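## Task

Arrange the plates so that N1 holds C16, N2 holds C51 and N3 holds C15. Each plate must lie flat within its nest's locators, with its A1 well at the nest corner labelled A1. The result only counts if the plates stay there without the robot holding them, so release them and withdraw the grippers at the end.

## Robot and tools

Setup. Two xArm7 arms, left_arm and right_arm, each carry a two-finger bio gripper. Both are driven by the same tool. You may park the idle arm out of the way, but never let the arms collide or press on each other. The nests N1, N2, N3 and RD sit in an arc in front of the arms, in that clockwise order seen from above. OUT is an empty spare nest between the arms. A fixed bar-code scanner stands next to RD and is always on. To find a plate's ID, set it flat in RD with well A1 at RD's A1 corner and keep everything out of the scanner's view. Well A1 is at the plate's cut-off corner.

Frames. Results use a single scene frame. The origin is on the table top between the arms, +z is up, +x points out over the table, and left_arm is on the +y side. The names left and right do not tell you which side of an image an arm appears on. Arm bases in this frame: left_arm at (+0.019, +0.265, 0) m, quat_wxyz (+0.998, 0, 0, +0.064). right_arm at (-0.030, -0.422, 0) m, quat_wxyz (+0.999, 0, 0, +0.046). Each gripper has its own axes. +x runs along the fingers toward their tips, the fingers open and close along y, and +z points back toward the flange. When the flange faces straight down the fingers are horizontal, and wrist roll swings them around. The reported hand point lies between the finger pads, about 2 cm behind the tips. It can be slightly off, more so at long reach.

execute_actions(actions). This takes a list of actions, run in order. An empty list just returns the current state and images. Each action may contain:
- rows: up to 15 rows. Each row lasts one control step of 1/30 s and holds exactly 14 numbers, each in [-1, 1]. The first 7 are for left_arm: dx, dy, dz, rx, ry, rz, opening. The last 7 are the same for right_arm. Both arms always need numbers, even if only one moves.
- dx..rz are a target offset, not a pose. They are measured in that gripper's own axes from its measured pose at the start of the action. For the first action in a call, the start is the last pose reported. Every row refers to that same start, not to the previous row. A value of 1.0 equals 0.6 m for dx, dy, dz or 180 degrees for rx, ry, rz. The three rotation numbers form one rotation vector. All zeros means stay where you started.
- opening is an absolute command. +1 is fully open (0.150 m) and -1 is shut, which still leaves a 0.071 m gap. Closing fully takes at least about 0.4 s.
- steps: an integer from 1 to 450, default 15, and no fewer than the number of rows. After the last row the arms keep heading for that row's target and the grippers keep that row's opening, so give long moves enough steps.
- until: stops the action at the first step where every condition holds. Only scanner fields may be named: code (e.g. "c15" or "no_read") or reads. A number must be paired with a comparison such as [">=", 1]. Allowed comparisons are =, !=, <, <=, >, >=. This does not halt the arms. Any bad value or unknown name causes the whole call to be rejected before anything moves.

Motion limits. Each step, the commanded pose is clipped to within 70 mm and 16 degrees of the current measured pose. Damped IK puts position ahead of orientation. Joint speed is capped at 3.14 rad/s. If a move is cut short, send the remainder in a new action rather than relying on the hold. For gentle motion, ramp the offsets up by about 0.01 per row (roughly 0.18 m/s), because abrupt starts can shake a held plate loose. The robot keeps holding the last command while you are composing a reply.

Result lines. The state line for each arm gives the gripper position in metres, quat_wxyz, and linear and angular velocity. "Hand target" is the pose the controller is currently driving toward. "pose unreachable" means the clearance check altered or blocked that arm's command. The arm then drops its target and stops soon after, while the other arm carries on. If an arm is pushed too far from its target, both arms drop their targets. grip_measured is the finger opening on the command scale, and it may be off by about 1 mm. To keep hold of an object, command an opening at least about 0.04 below grip_measured. Each finger pad pushes with about 20 N, and closing fast can pinch harder or make the fingers spring open. The last entry in Joint positions is the opening in metres. The scanner reports code, which is the current ID in lower case or no_read and is never wrong, and reads, which counts changes from no_read to an ID.

Faults. If contact torque reaches a joint's load limit, that arm backs off, stops for 10 s and skips the rest of the call. Load limits in N m: waist and shoulder 44.5; upper arm roll, elbow and forearm roll 26.7; wrist pitch and wrist roll 17.8. A held load counts toward these limits. Holding a load heats the motors: MOTOR HOT appears from 65 °C, and at 80 °C an OVER-TEMPERATURE FAULT brakes the arm until it has cooled. Joint ranges in rad: waist ±6.283, shoulder -2.059 to 2.094, upper arm roll ±6.283, elbow -0.192 to 3.927, forearm roll ±6.283, wrist pitch -1.693 to 3.142, wrist roll ±6.283. Elbows never fully straighten. Brief outside tugs may act on a held plate or a loose one.

Other tools. zoom_image(camera, region) returns an enlarged view of the latest image from cam_high, cam_low, cam_left_wrist or cam_right_wrist. region is [x0, y0, x1, y1] in image pixels, with the origin at the top-left, and may be at most 504x504. cam_high and cam_low are 896x504; the wrist cameras are 616x616 fisheye. read_manual(section) returns only the URDF licence texts. finished_scene(scene) ends the given scene (1 or 2) for good and reports whether the goal was met, so call it only once the plates are released and stable.

Avoid dropping plates, knocking anything off the table, slamming or hard pushing, and arm-to-arm contact.

Each tool is called after "Call:" by a JSON object that holds its "method" and its "body", one argument or row to a line.

## Session

Call:
{"method": "execute_actions", "body": {
  "actions": []
}}

Scene clock: 0.00 s.
left_arm: end_effector_position=(+0.4955, +0.3619, +0.3855) grip_measured=+1.00 end_effector_quat_wxyz=(+0.039, -0.035, -0.011, +0.999) end_effector_velocity=(-0.000, +0.000, +0.001) end_effector_angular_velocity=(+0.000, -0.001, +0.000) | right_arm: end_effector_position=(+0.5500, +0.0842, +0.1224) grip_measured=+0.99 end_effector_quat_wxyz=(+0.950, -0.117, -0.070, +0.279) end_effector_velocity=(+0.000, -0.000, -0.001) end_effector_angular_velocity=(-0.001, +0.002, +0.001)
Joint positions: left_arm=[ 0.046  0.539 -0.064  2.014  0.043  1.404 -2.948  0.15 ] | right_arm=[ 0.719  0.789 -0.035  1.602 -0.34   0.832  0.447  0.15 ]
Joint velocities: left_arm=[ 0.    -0.001  0.    -0.    -0.     0.    -0.     0.   ] | right_arm=[-0.001  0.001  0.    -0.     0.     0.    -0.002  0.   ]
Hand target (left_arm): +0.496, +0.362, +0.385; +0.039, -0.035, -0.011, +0.999
Hand target (right_arm): +0.550, +0.084, +0.122; +0.950, -0.117, -0.070, +0.279
scanner: code=no_read reads=0

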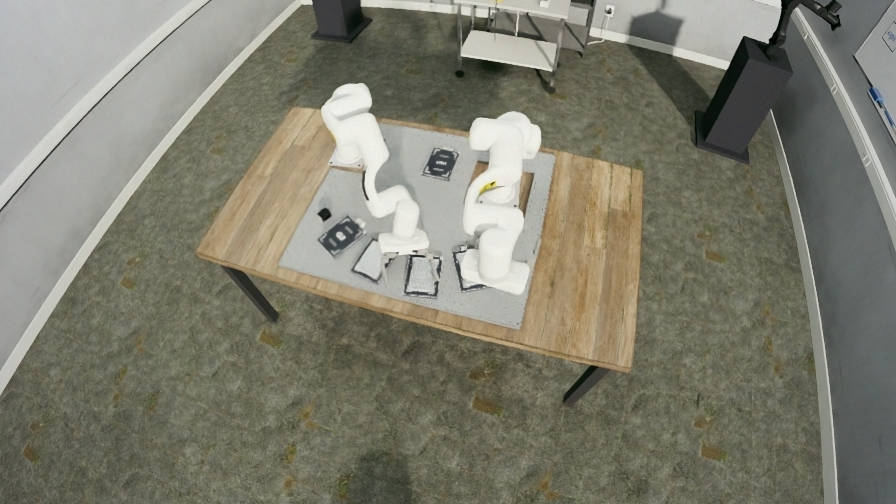

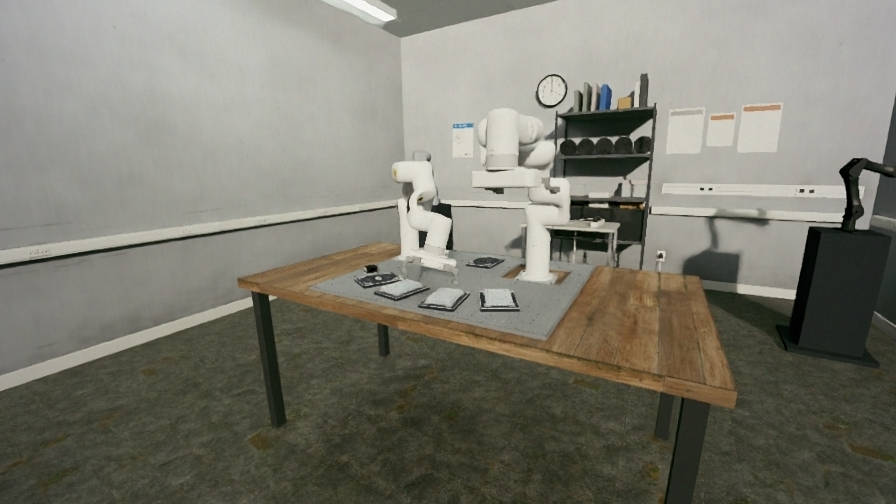

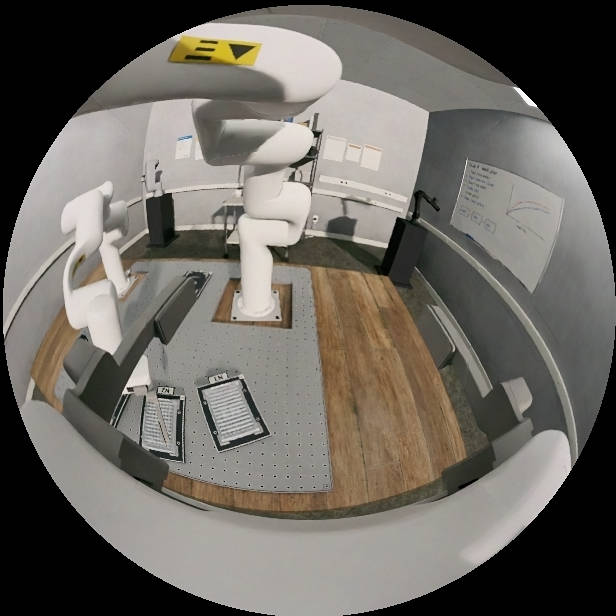

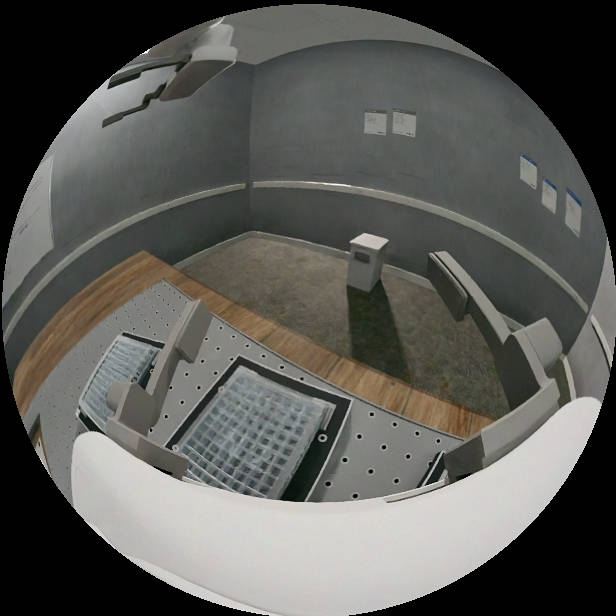

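Call:
{"method": "zoom_image", "body": {
  "camera": "cam_high",
  "region": [260, 90, 580, 340]
}}

Call:
{"method": "zoom_image", "body": {
  "camera": "cam_low",
  "region": [300, 220, 600, 350]
}}

Region (260, 90, 580, 340) of cam_high's 896x504 image, scaled by 1.575, with more detail than that image has; it fills the top 394 rows of this view, and the rest is white.

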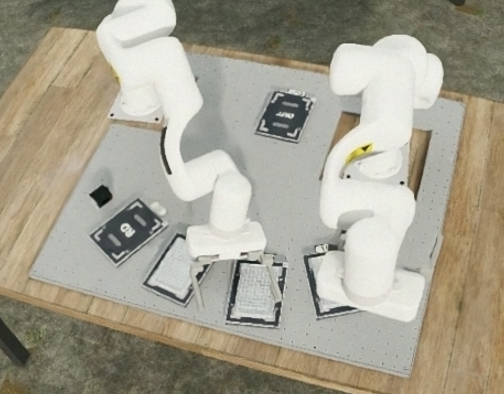

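Region (300, 220, 600, 350) of cam_low's 896x504 image, scaled by 1.680, with more detail than that image has; it fills the top 218 rows of this view, and the rest is white.

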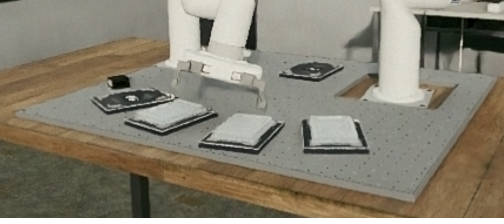

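Call:
{"method": "execute_actions", "body": {
  "actions": [
    {"rows": [[0.45,0,0.05,0,0,0,1, -0.35,0,0.3,0.0868,0.0225,0,1]], "steps": 75}
  ]
}}

Scene clock: 3.20 s.
left_arm: end_effector_position=(+0.2247, +0.3817, +0.3953) grip_measured=+1.00 end_effector_quat_wxyz=(+0.039, -0.035, -0.011, +0.999) end_effector_velocity=(+0.000, -0.000, +0.000) end_effector_angular_velocity=(-0.000, -0.001, +0.000) | right_arm: end_effector_position=(+0.3388, +0.0036, +0.2822) grip_measured=+0.99 end_effector_quat_wxyz=(+0.959, +0.003, +0.001, +0.282) end_effector_velocity=(+0.000, -0.000, -0.001) end_effector_angular_velocity=(-0.001, +0.001, -0.001)
Joint positions: left_arm=[ 0.152 -0.411  0.007  0.907  0.001  1.245 -2.777  0.15 ] | right_arm=[ 0.737 -0.105  0.122  0.849  0.022  0.952  0.366  0.15 ]
Joint velocities: left_arm=[-0. -0.  0.  0. -0.  0.  0.  0.] | right_arm=[-0.     0.001 -0.     0.     0.     0.     0.001  0.   ]
Hand target (left_arm): +0.225, +0.382, +0.395; +0.039, -0.035, -0.011, +0.999
Hand target (right_arm): +0.339, +0.004, +0.282; +0.959, +0.003, +0.001, +0.282
Off the commanded pose (left_arm): 0.002 m, 0 deg.
Off the commanded pose (right_arm): 0.002 m, 0 deg.
scanner: code=no_read reads=0

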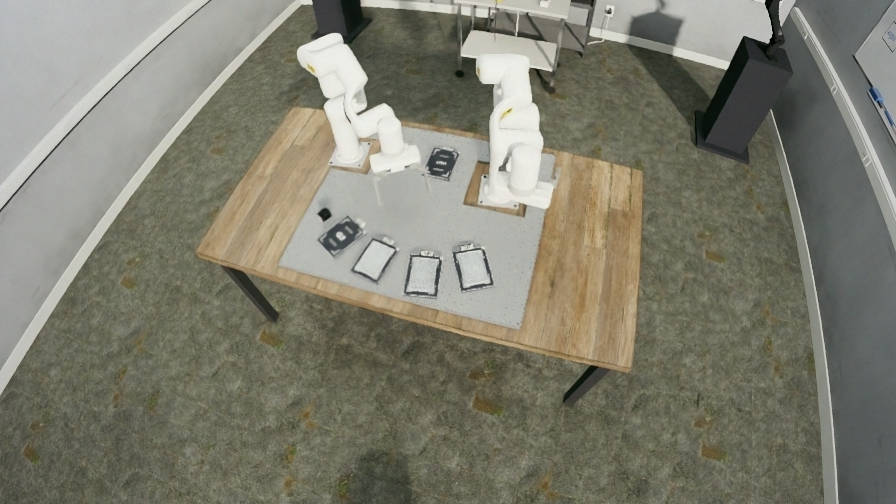

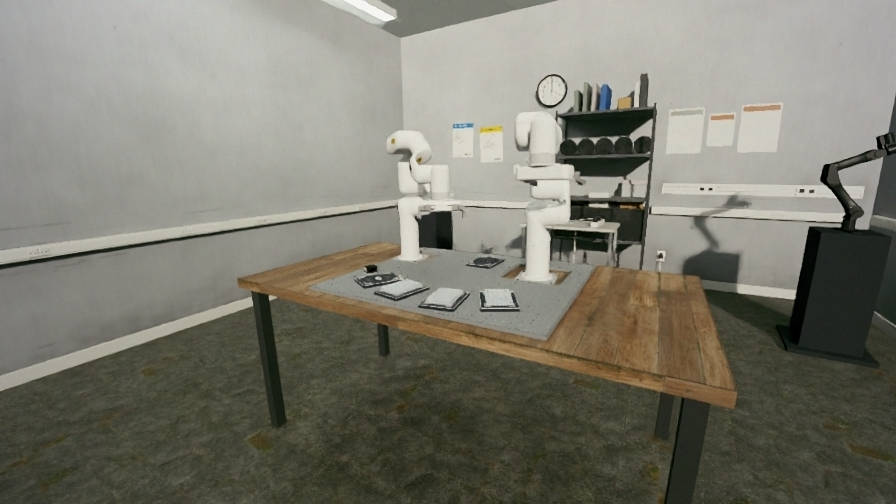

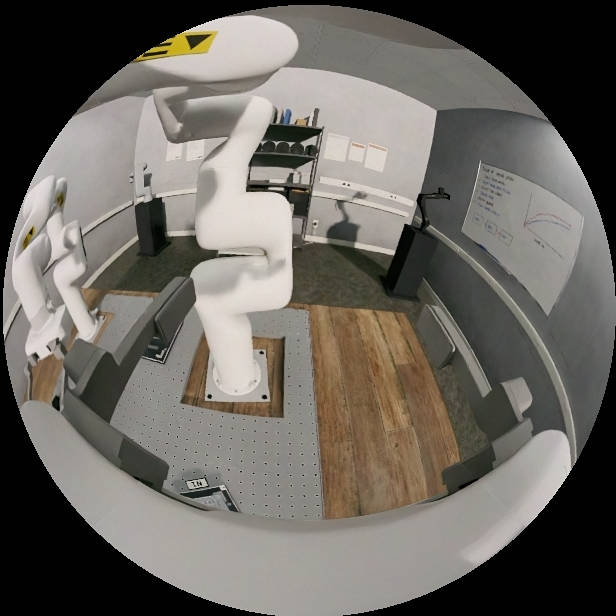

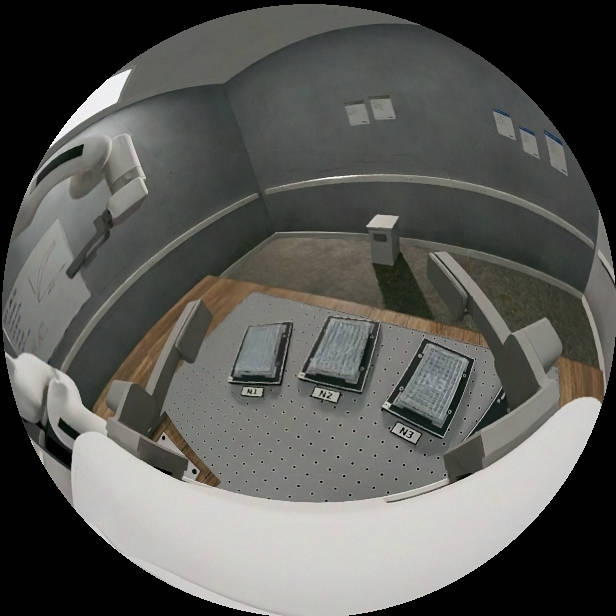

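Call:
{"method": "zoom_image", "body": {
  "camera": "cam_high",
  "region": [300, 195, 510, 310]
}}

Call:
{"method": "zoom_image", "body": {
  "camera": "cam_right_wrist",
  "region": [210, 300, 500, 460]
}}

Region (300, 195, 510, 310) of cam_high's 896x504 image, scaled by 2.400, with more detail than that image has; it fills the top 276 rows of this view, and the rest is white.

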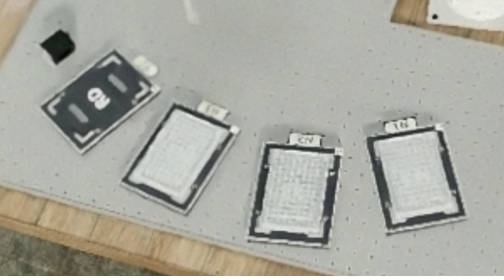

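Region (210, 300, 500, 460) of cam_right_wrist's 616x616 image, scaled by 1.738, with more detail than that image has; it fills the top 278 rows of this view, and the rest is white.

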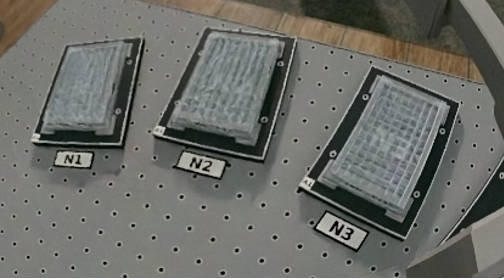

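Call:
{"method": "execute_actions", "body": {
  "actions": [
    {"rows": [[-0.282,-0.136,-0.075,0.0239,-0.0105,-0.5167,1, -0.467,-0.699,0.113,0,0,-0.265,1]], "steps": 60},
    {"rows": [[-0.925,-0.122,-0.217,0,0,-0.519,1, -0.169,-0.528,0,0,0,-0.278,1]], "steps": 75}
  ]
}}

Scene clock: 9.50 s.
left_arm: end_effector_position=(+0.4039, -0.1078, +0.2333) grip_measured=+1.00 end_effector_quat_wxyz=(+0.995, +0.003, -0.001, -0.096) end_effector_velocity=(-0.000, +0.000, -0.000) end_effector_angular_velocity=(+0.001, +0.001, +0.000) | right_arm: end_effector_position=(+0.1492, -0.7820, +0.3499) grip_measured=+0.99 end_effector_quat_wxyz=(+0.843, -0.001, +0.002, -0.538) end_effector_velocity=(+0.000, +0.000, -0.000) end_effector_angular_velocity=(+0.000, +0.001, +0.002)
Joint positions: left_arm=[-0.723 -0.032 -0.369  0.775 -0.01   0.808 -0.766  0.15 ] | right_arm=[-0.216 -1.082 -0.662  0.561 -0.576  1.547  0.678  0.15 ]
Joint velocities: left_arm=[ 0.     0.001 -0.     0.    -0.     0.    -0.     0.   ] | right_arm=[-0.     0.001  0.    -0.     0.    -0.    -0.002  0.   ]
Hand target (left_arm): +0.404, -0.108, +0.233; +0.995, +0.003, -0.001, -0.096
Hand target (right_arm): +0.149, -0.782, +0.350; +0.843, -0.001, +0.002, -0.538
Off the commanded pose (left_arm): 0.002 m, 0 deg.
Off the commanded pose (right_arm): 0.001 m, 0 deg.
scanner: code=no_read reads=0

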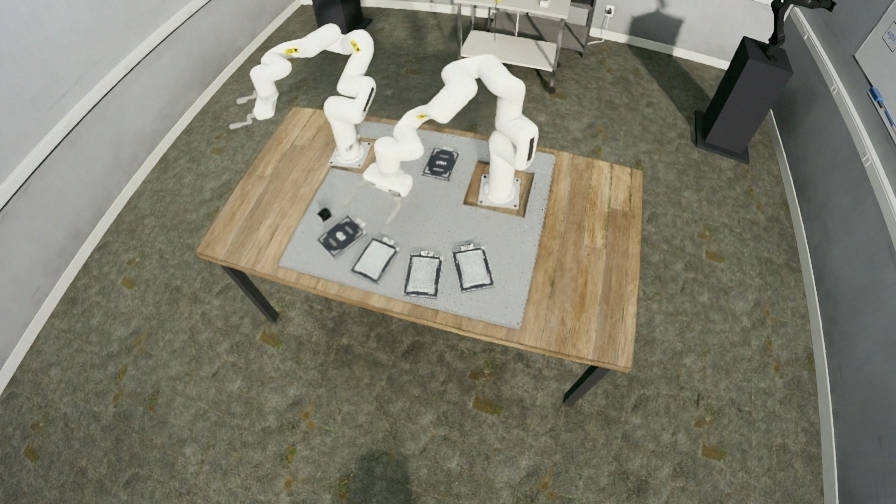

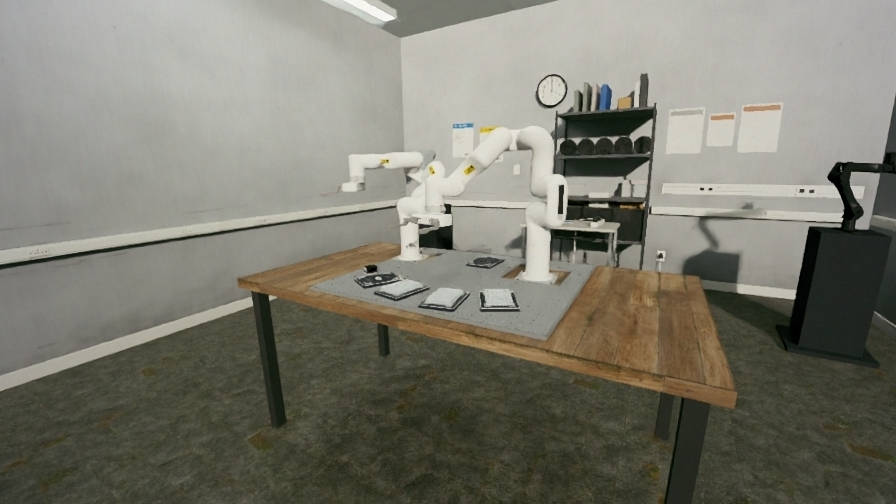

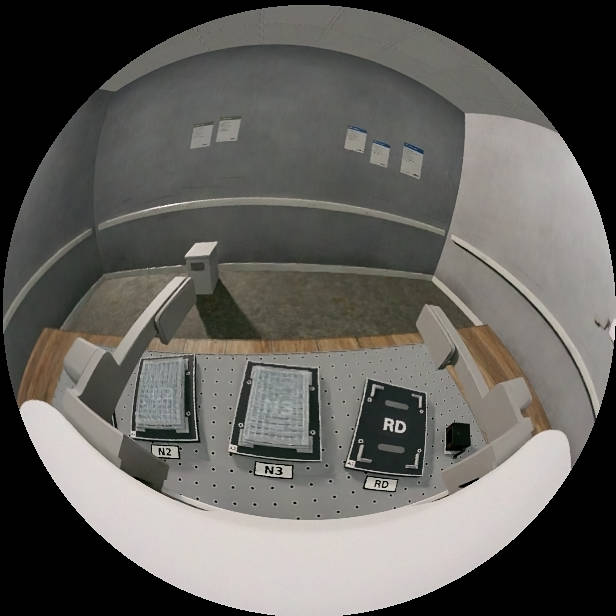

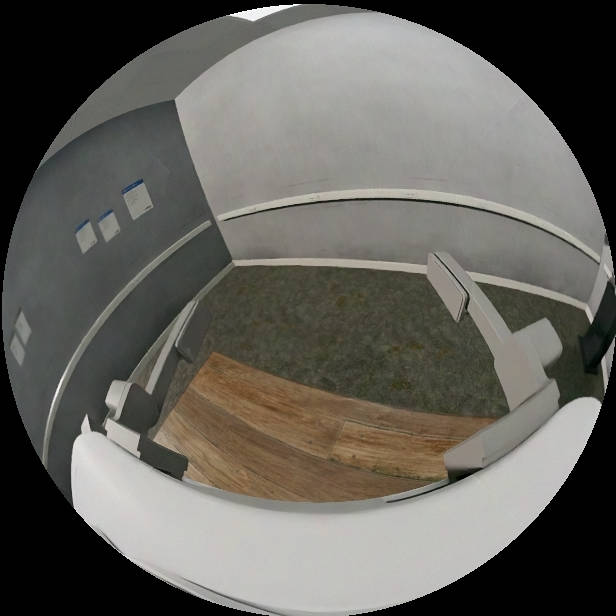

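Call:
{"method": "zoom_image", "body": {
  "camera": "cam_left_wrist",
  "region": [120, 340, 480, 500]
}}

Region (120, 340, 480, 500) of cam_left_wrist's 616x616 image, scaled by 1.400, with more detail than that image has.

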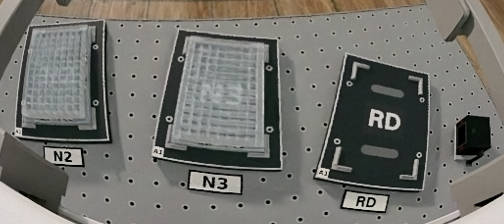

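Call:
{"method": "execute_actions", "body": {
  "actions": [
    {"rows": [[0.08,0.037,-0.2,0,0,0,1, 0,0,0,0,0,0,1]], "steps": 40}
  ]
}}

Scene clock: 11.13 s.
left_arm: end_effector_position=(+0.4555, -0.0950, +0.1139) grip_measured=+1.00 end_effector_quat_wxyz=(+0.995, +0.002, -0.001, -0.096) end_effector_velocity=(-0.000, +0.000, -0.001) end_effector_angular_velocity=(+0.001, +0.001, -0.000) | right_arm: end_effector_position=(+0.1492, -0.7820, +0.3499) grip_measured=+0.99 end_effector_quat_wxyz=(+0.843, -0.001, +0.002, -0.538) end_effector_velocity=(+0.000, +0.000, -0.000) end_effector_angular_velocity=(+0.002, -0.001, +0.001)
Joint positions: left_arm=[-0.689  0.327 -0.275  0.792  0.196  0.487 -0.805  0.15 ] | right_arm=[-0.216 -1.082 -0.662  0.561 -0.576  1.547  0.678  0.15 ]
Joint velocities: left_arm=[-0.     0.001 -0.     0.    -0.     0.001  0.     0.   ] | right_arm=[ 0.    -0.    -0.    -0.     0.001  0.    -0.001 -0.   ]
Hand target (left_arm): +0.456, -0.095, +0.114; +0.995, +0.002, -0.001, -0.096
Hand target (right_arm): +0.149, -0.782, +0.350; +0.843, -0.001, +0.002, -0.538
Off the commanded pose (left_arm): 0.001 m, 0 deg.
Off the commanded pose (right_arm): 0.000 m, 0 deg.
scanner: code=no_read reads=0

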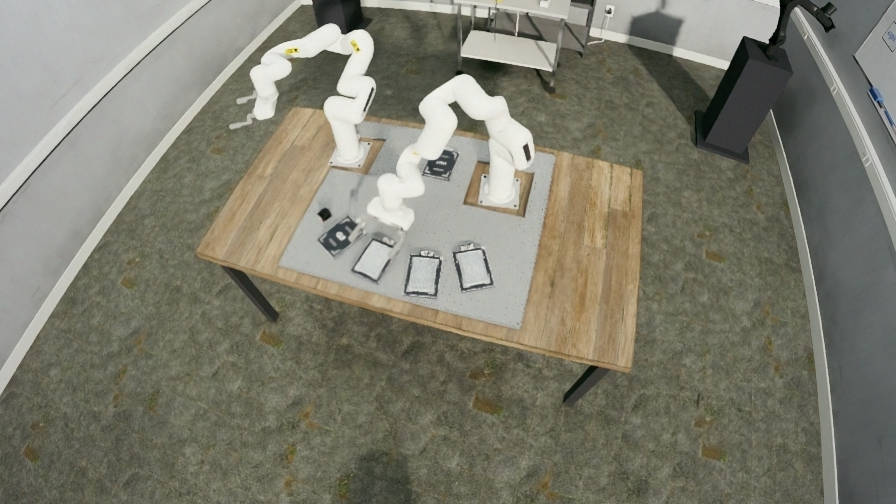

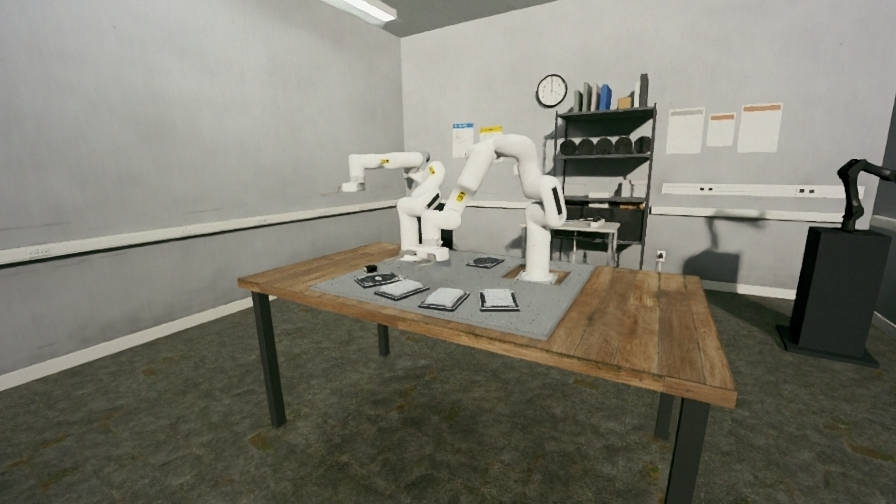

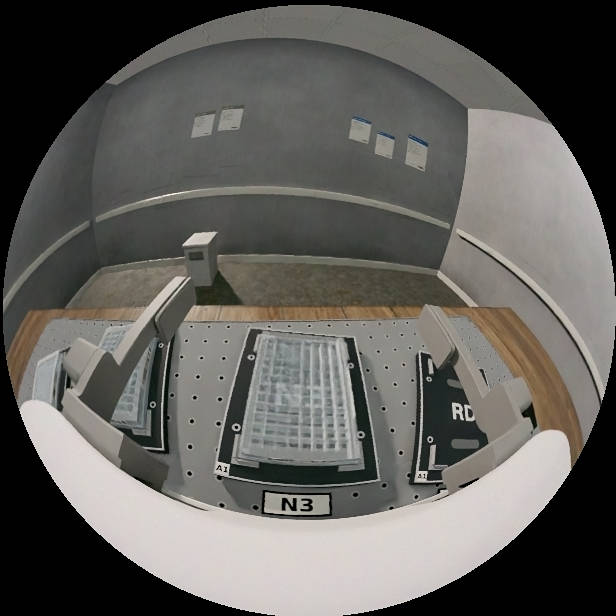

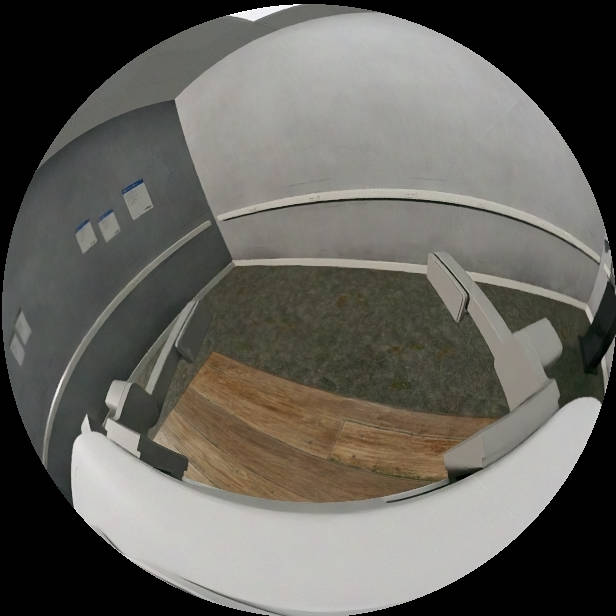

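Call:
{"method": "zoom_image", "body": {
  "camera": "cam_left_wrist",
  "region": [200, 315, 400, 495]
}}

Region (200, 315, 400, 495) of cam_left_wrist's 616x616 image, scaled by 2.520, with more detail than that image has; it fills the top 454 rows of this view, and the rest is white.

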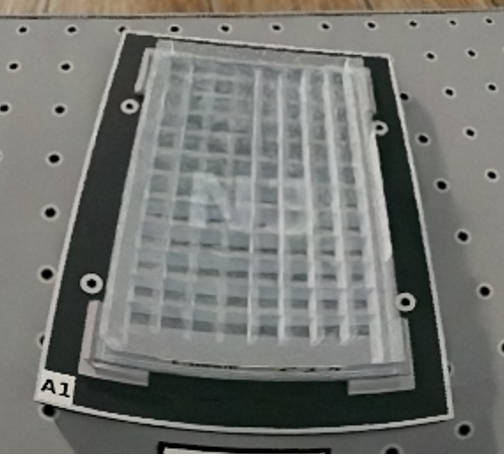

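Call:
{"method": "execute_actions", "body": {
  "actions": [
    {"rows": [[0,0,-0.1,0,0,0,1, 0,0,0,0,0,0,1]], "steps": 30}
  ]
}}

Scene clock: 12.30 s.
left_arm: end_effector_position=(+0.4558, -0.0950, +0.0541) grip_measured=+1.00 end_effector_quat_wxyz=(+0.995, +0.002, -0.001, -0.096) end_effector_velocity=(-0.000, -0.001, +0.000) end_effector_angular_velocity=(-0.000, -0.001, -0.001) | right_arm: end_effector_position=(+0.1492, -0.7820, +0.3499) grip_measured=+0.99 end_effector_quat_wxyz=(+0.843, -0.001, +0.002, -0.538) end_effector_velocity=(+0.000, +0.000, -0.000) end_effector_angular_velocity=(+0.000, +0.000, +0.000)
Joint positions: left_arm=[-0.739  0.502 -0.202  0.82   0.304  0.342 -0.886  0.15 ] | right_arm=[-0.216 -1.082 -0.662  0.561 -0.576  1.547  0.678  0.15 ]
Joint velocities: left_arm=[-0.002 -0.     0.     0.     0.     0.    -0.001  0.   ] | right_arm=[ 0. -0. -0. -0.  0.  0. -0. -0.]
Hand target (left_arm): +0.456, -0.095, +0.054; +0.995, +0.002, -0.000, -0.096
Hand target (right_arm): +0.149, -0.782, +0.350; +0.843, -0.001, +0.002, -0.538
Off the commanded pose (left_arm): 0.000 m, 0 deg.
Off the commanded pose (right_arm): 0.000 m, 0 deg.
scanner: code=no_read reads=0

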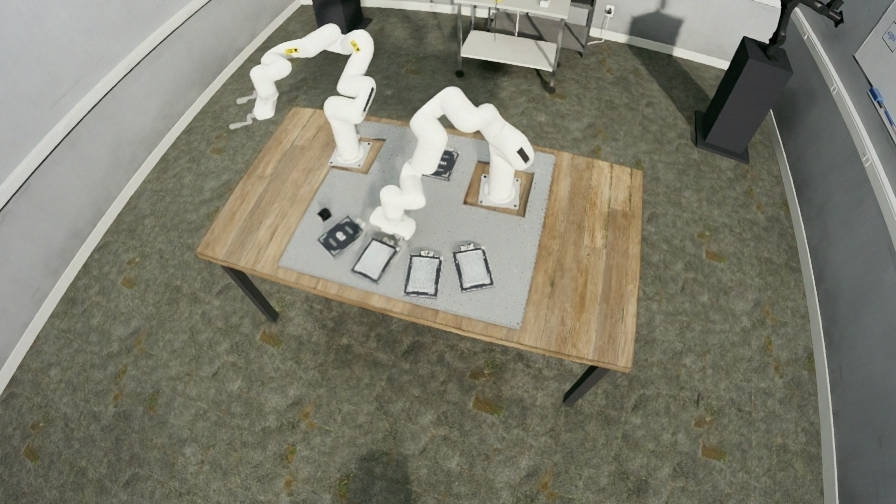

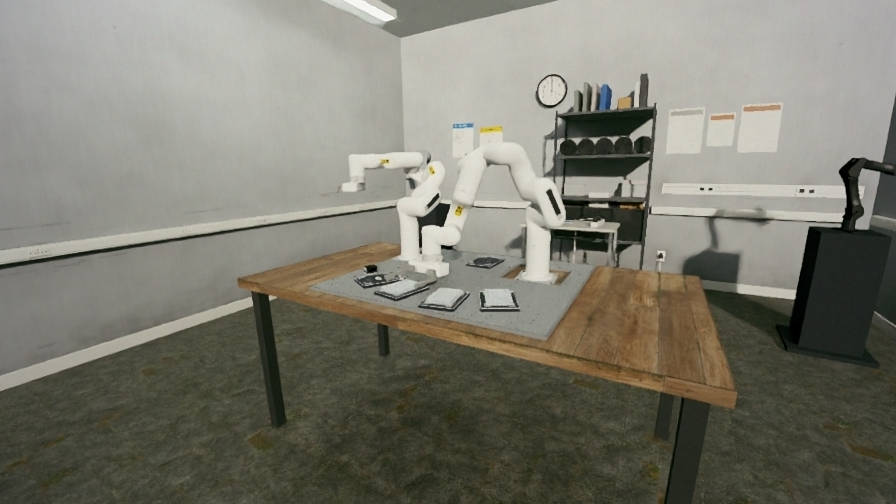

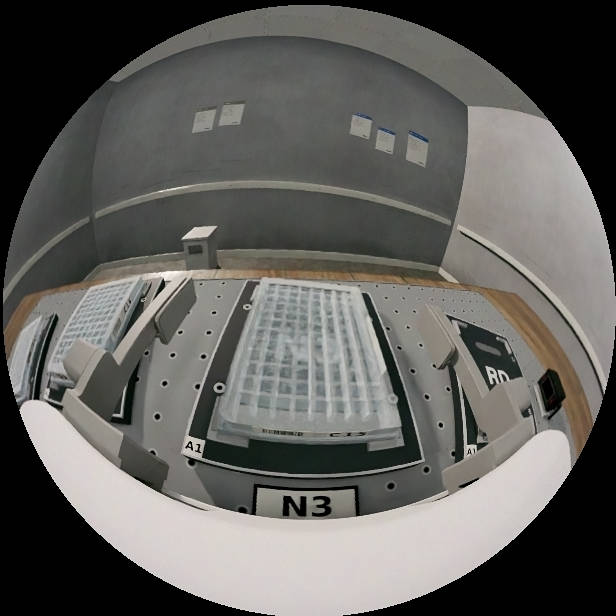

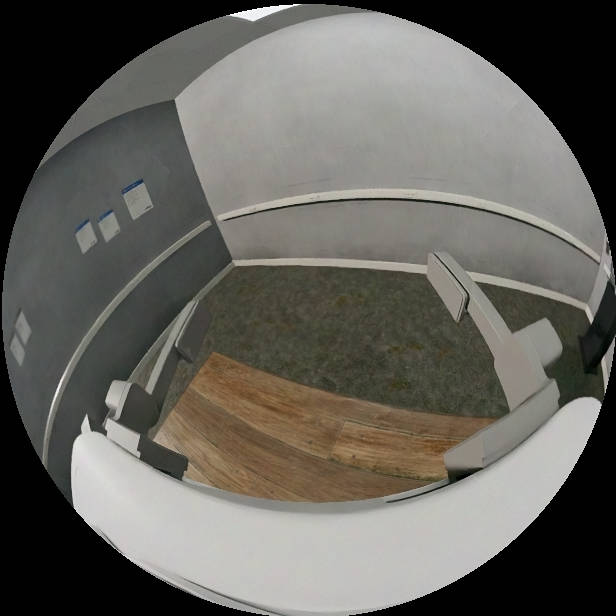

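Call:
{"method": "zoom_image", "body": {
  "camera": "cam_left_wrist",
  "region": [230, 405, 410, 465]
}}

Call:
{"method": "zoom_image", "body": {
  "camera": "cam_left_wrist",
  "region": [60, 270, 200, 370]
}}

Region (230, 405, 410, 465) of cam_left_wrist's 616x616 image, scaled by 2.800, with more detail than that image has.

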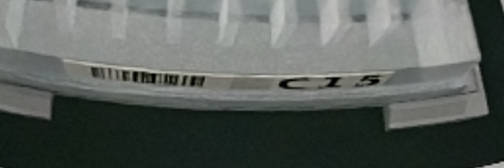

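Region (60, 270, 200, 370) of cam_left_wrist's 616x616 image, scaled by 3.600, with more detail than that image has; it fills the top 360 rows of this view, and the rest is white.

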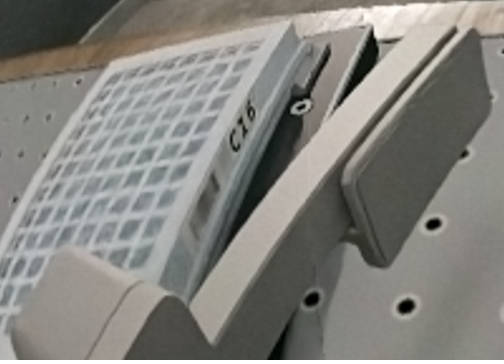

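Call:
{"method": "execute_actions", "body": {
  "actions": [
    {"rows": [[0,0,0.1,0,0,0,1, 0,0,0,0,0,0,1]], "steps": 15},
    {"rows": [[-0.06,0.311,0,0,0,0.128,1, 0,0,0,0,0,0,1]], "steps": 40}
  ]
}}

Scene clock: 14.57 s.
left_arm: end_effector_position=(+0.4547, +0.0955, +0.1132) grip_measured=+1.00 end_effector_quat_wxyz=(+0.994, +0.003, +0.000, +0.105) end_effector_velocity=(-0.000, +0.001, -0.001) end_effector_angular_velocity=(+0.001, +0.001, +0.002) | right_arm: end_effector_position=(+0.1492, -0.7820, +0.3499) grip_measured=+0.99 end_effector_quat_wxyz=(+0.843, -0.001, +0.002, -0.538) end_effector_velocity=(+0.000, -0.000, +0.000) end_effector_angular_velocity=(-0.001, +0.000, +0.001)
Joint positions: left_arm=[-0.546  0.11  -0.176  0.472  0.065  0.368 -0.865  0.15 ] | right_arm=[-0.216 -1.082 -0.662  0.561 -0.576  1.547  0.678  0.15 ]
Joint velocities: left_arm=[ 0.001  0.001  0.    -0.     0.     0.001 -0.002  0.   ] | right_arm=[ 0.001  0.    -0.     0.    -0.001  0.    -0.    -0.   ]
Hand target (left_arm): +0.455, +0.096, +0.113; +0.994, +0.003, +0.000, +0.105
Hand target (right_arm): +0.149, -0.782, +0.350; +0.843, -0.001, +0.002, -0.538
Off the commanded pose (left_arm): 0.001 m, 0 deg.
Off the commanded pose (right_arm): 0.000 m, 0 deg.
scanner: code=no_read reads=0

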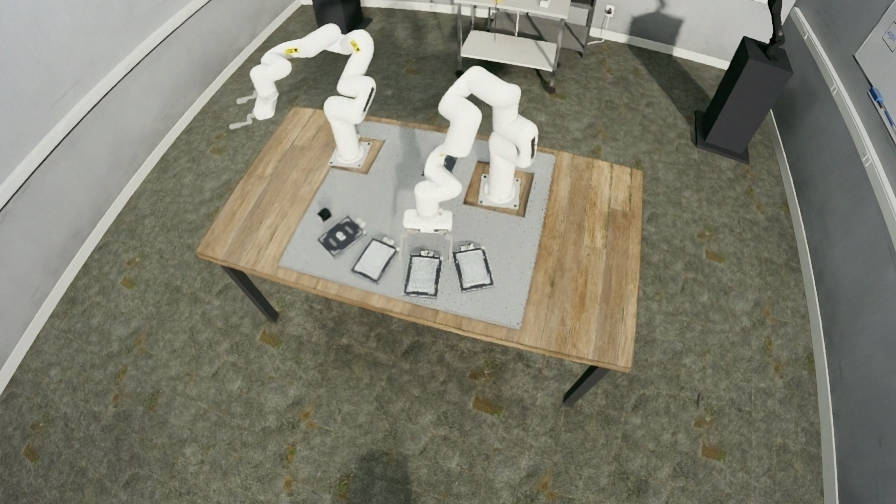

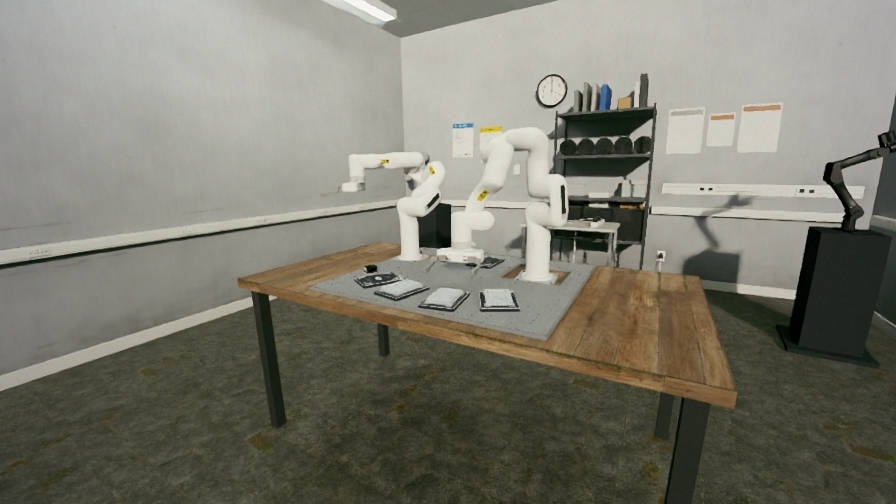

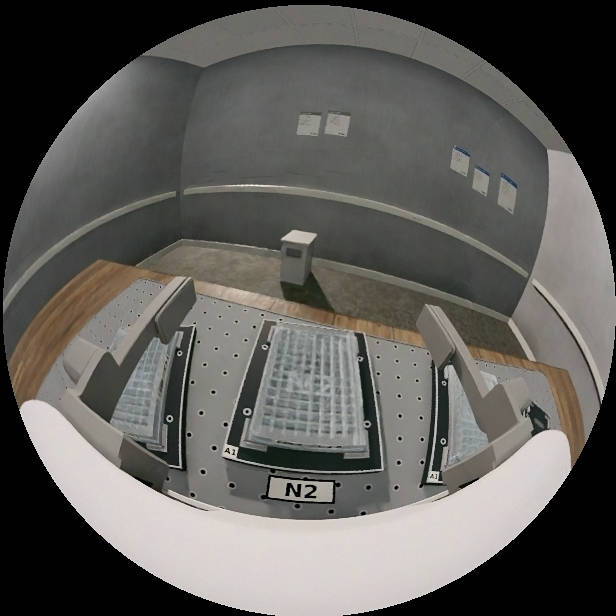

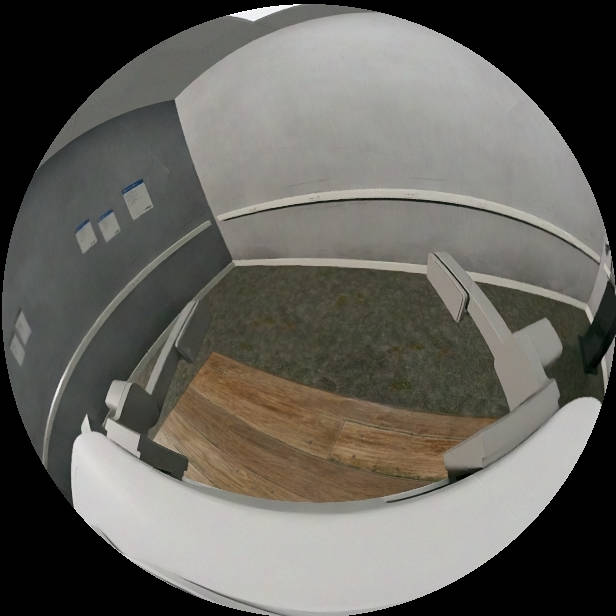

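Call:
{"method": "execute_actions", "body": {
  "actions": [
    {"rows": [[0.02,-0.011,-0.1,0,0,-0.017,1, 0,0,0,0,0,0,1]], "steps": 30}
  ]
}}

Scene clock: 15.93 s.
left_arm: end_effector_position=(+0.4680, +0.0916, +0.0534) grip_measured=+1.00 end_effector_quat_wxyz=(+0.997, +0.003, +0.000, +0.079) end_effector_velocity=(+0.000, -0.000, -0.000) end_effector_angular_velocity=(+0.000, +0.000, -0.001) | right_arm: end_effector_position=(+0.1492, -0.7820, +0.3499) grip_measured=+0.99 end_effector_quat_wxyz=(+0.843, -0.001, +0.002, -0.538) end_effector_velocity=(-0.000, +0.000, +0.000) end_effector_angular_velocity=(-0.000, -0.001, +0.001)
Joint positions: left_arm=[-0.576  0.353 -0.091  0.528  0.195  0.183 -0.883  0.15 ] | right_arm=[-0.216 -1.082 -0.662  0.561 -0.576  1.547  0.678  0.15 ]
Joint velocities: left_arm=[ 0.001  0.001 -0.     0.001  0.     0.     0.001  0.   ] | right_arm=[ 0.    -0.001  0.     0.    -0.     0.001 -0.    -0.   ]
Hand target (left_arm): +0.468, +0.092, +0.053; +0.997, +0.003, +0.000, +0.079
Hand target (right_arm): +0.149, -0.782, +0.350; +0.843, -0.001, +0.002, -0.538
Off the commanded pose (left_arm): 0.000 m, 0 deg.
Off the commanded pose (right_arm): 0.000 m, 0 deg.
scanner: code=no_read reads=0

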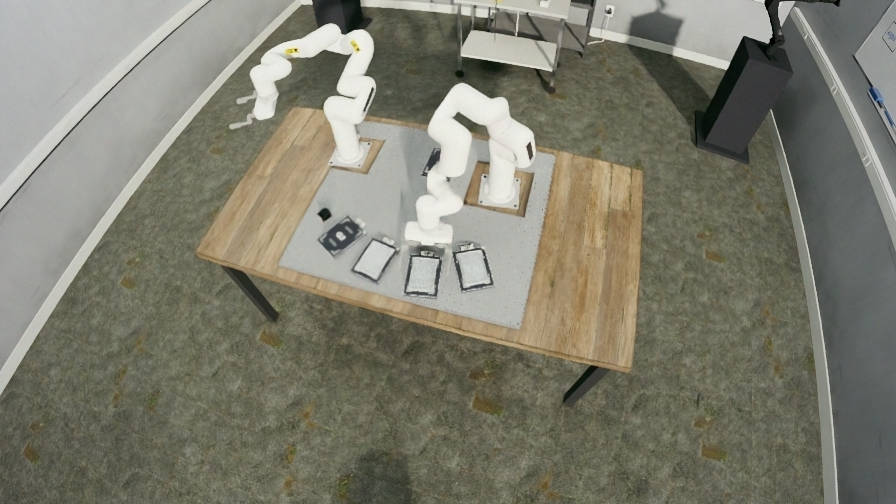

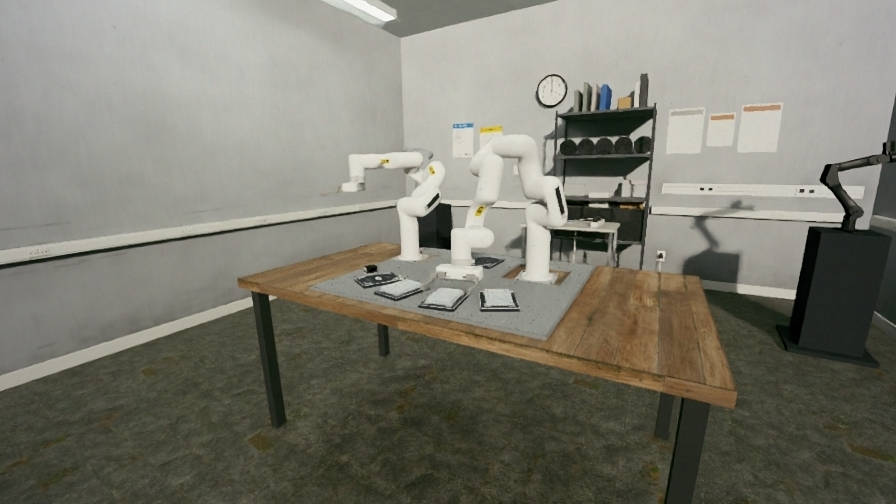

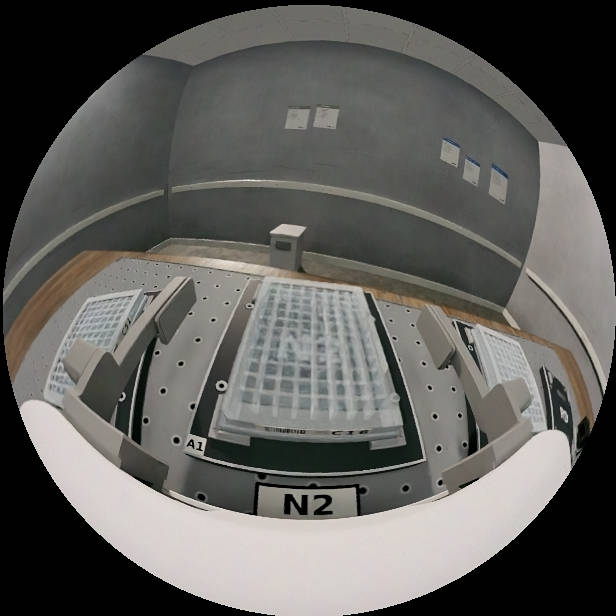

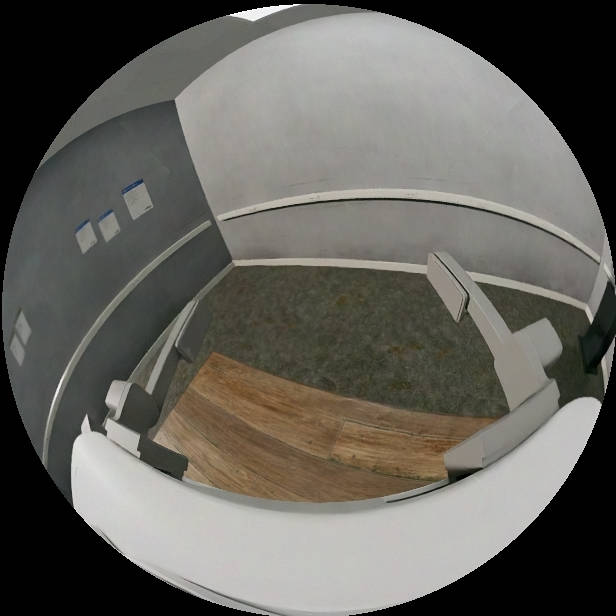

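Call:
{"method": "zoom_image", "body": {
  "camera": "cam_left_wrist",
  "region": [40, 270, 420, 470]
}}

Call:
{"method": "zoom_image", "body": {
  "camera": "cam_low",
  "region": [380, 255, 540, 325]
}}

Region (40, 270, 420, 470) of cam_left_wrist's 616x616 image, scaled by 1.326, with more detail than that image has; it fills the top 265 rows of this view, and the rest is white.

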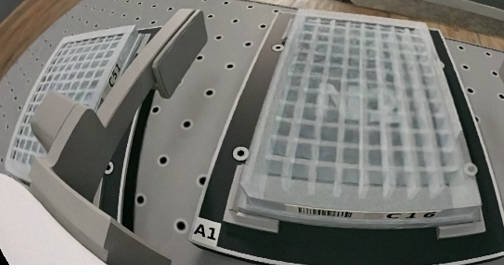

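Region (380, 255, 540, 325) of cam_low's 896x504 image, scaled by 3.150, with more detail than that image has; it fills the top 220 rows of this view, and the rest is white.

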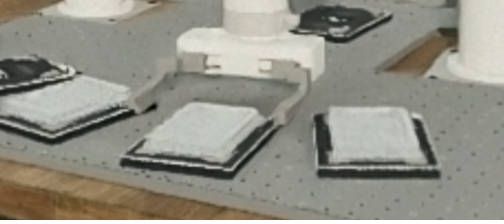

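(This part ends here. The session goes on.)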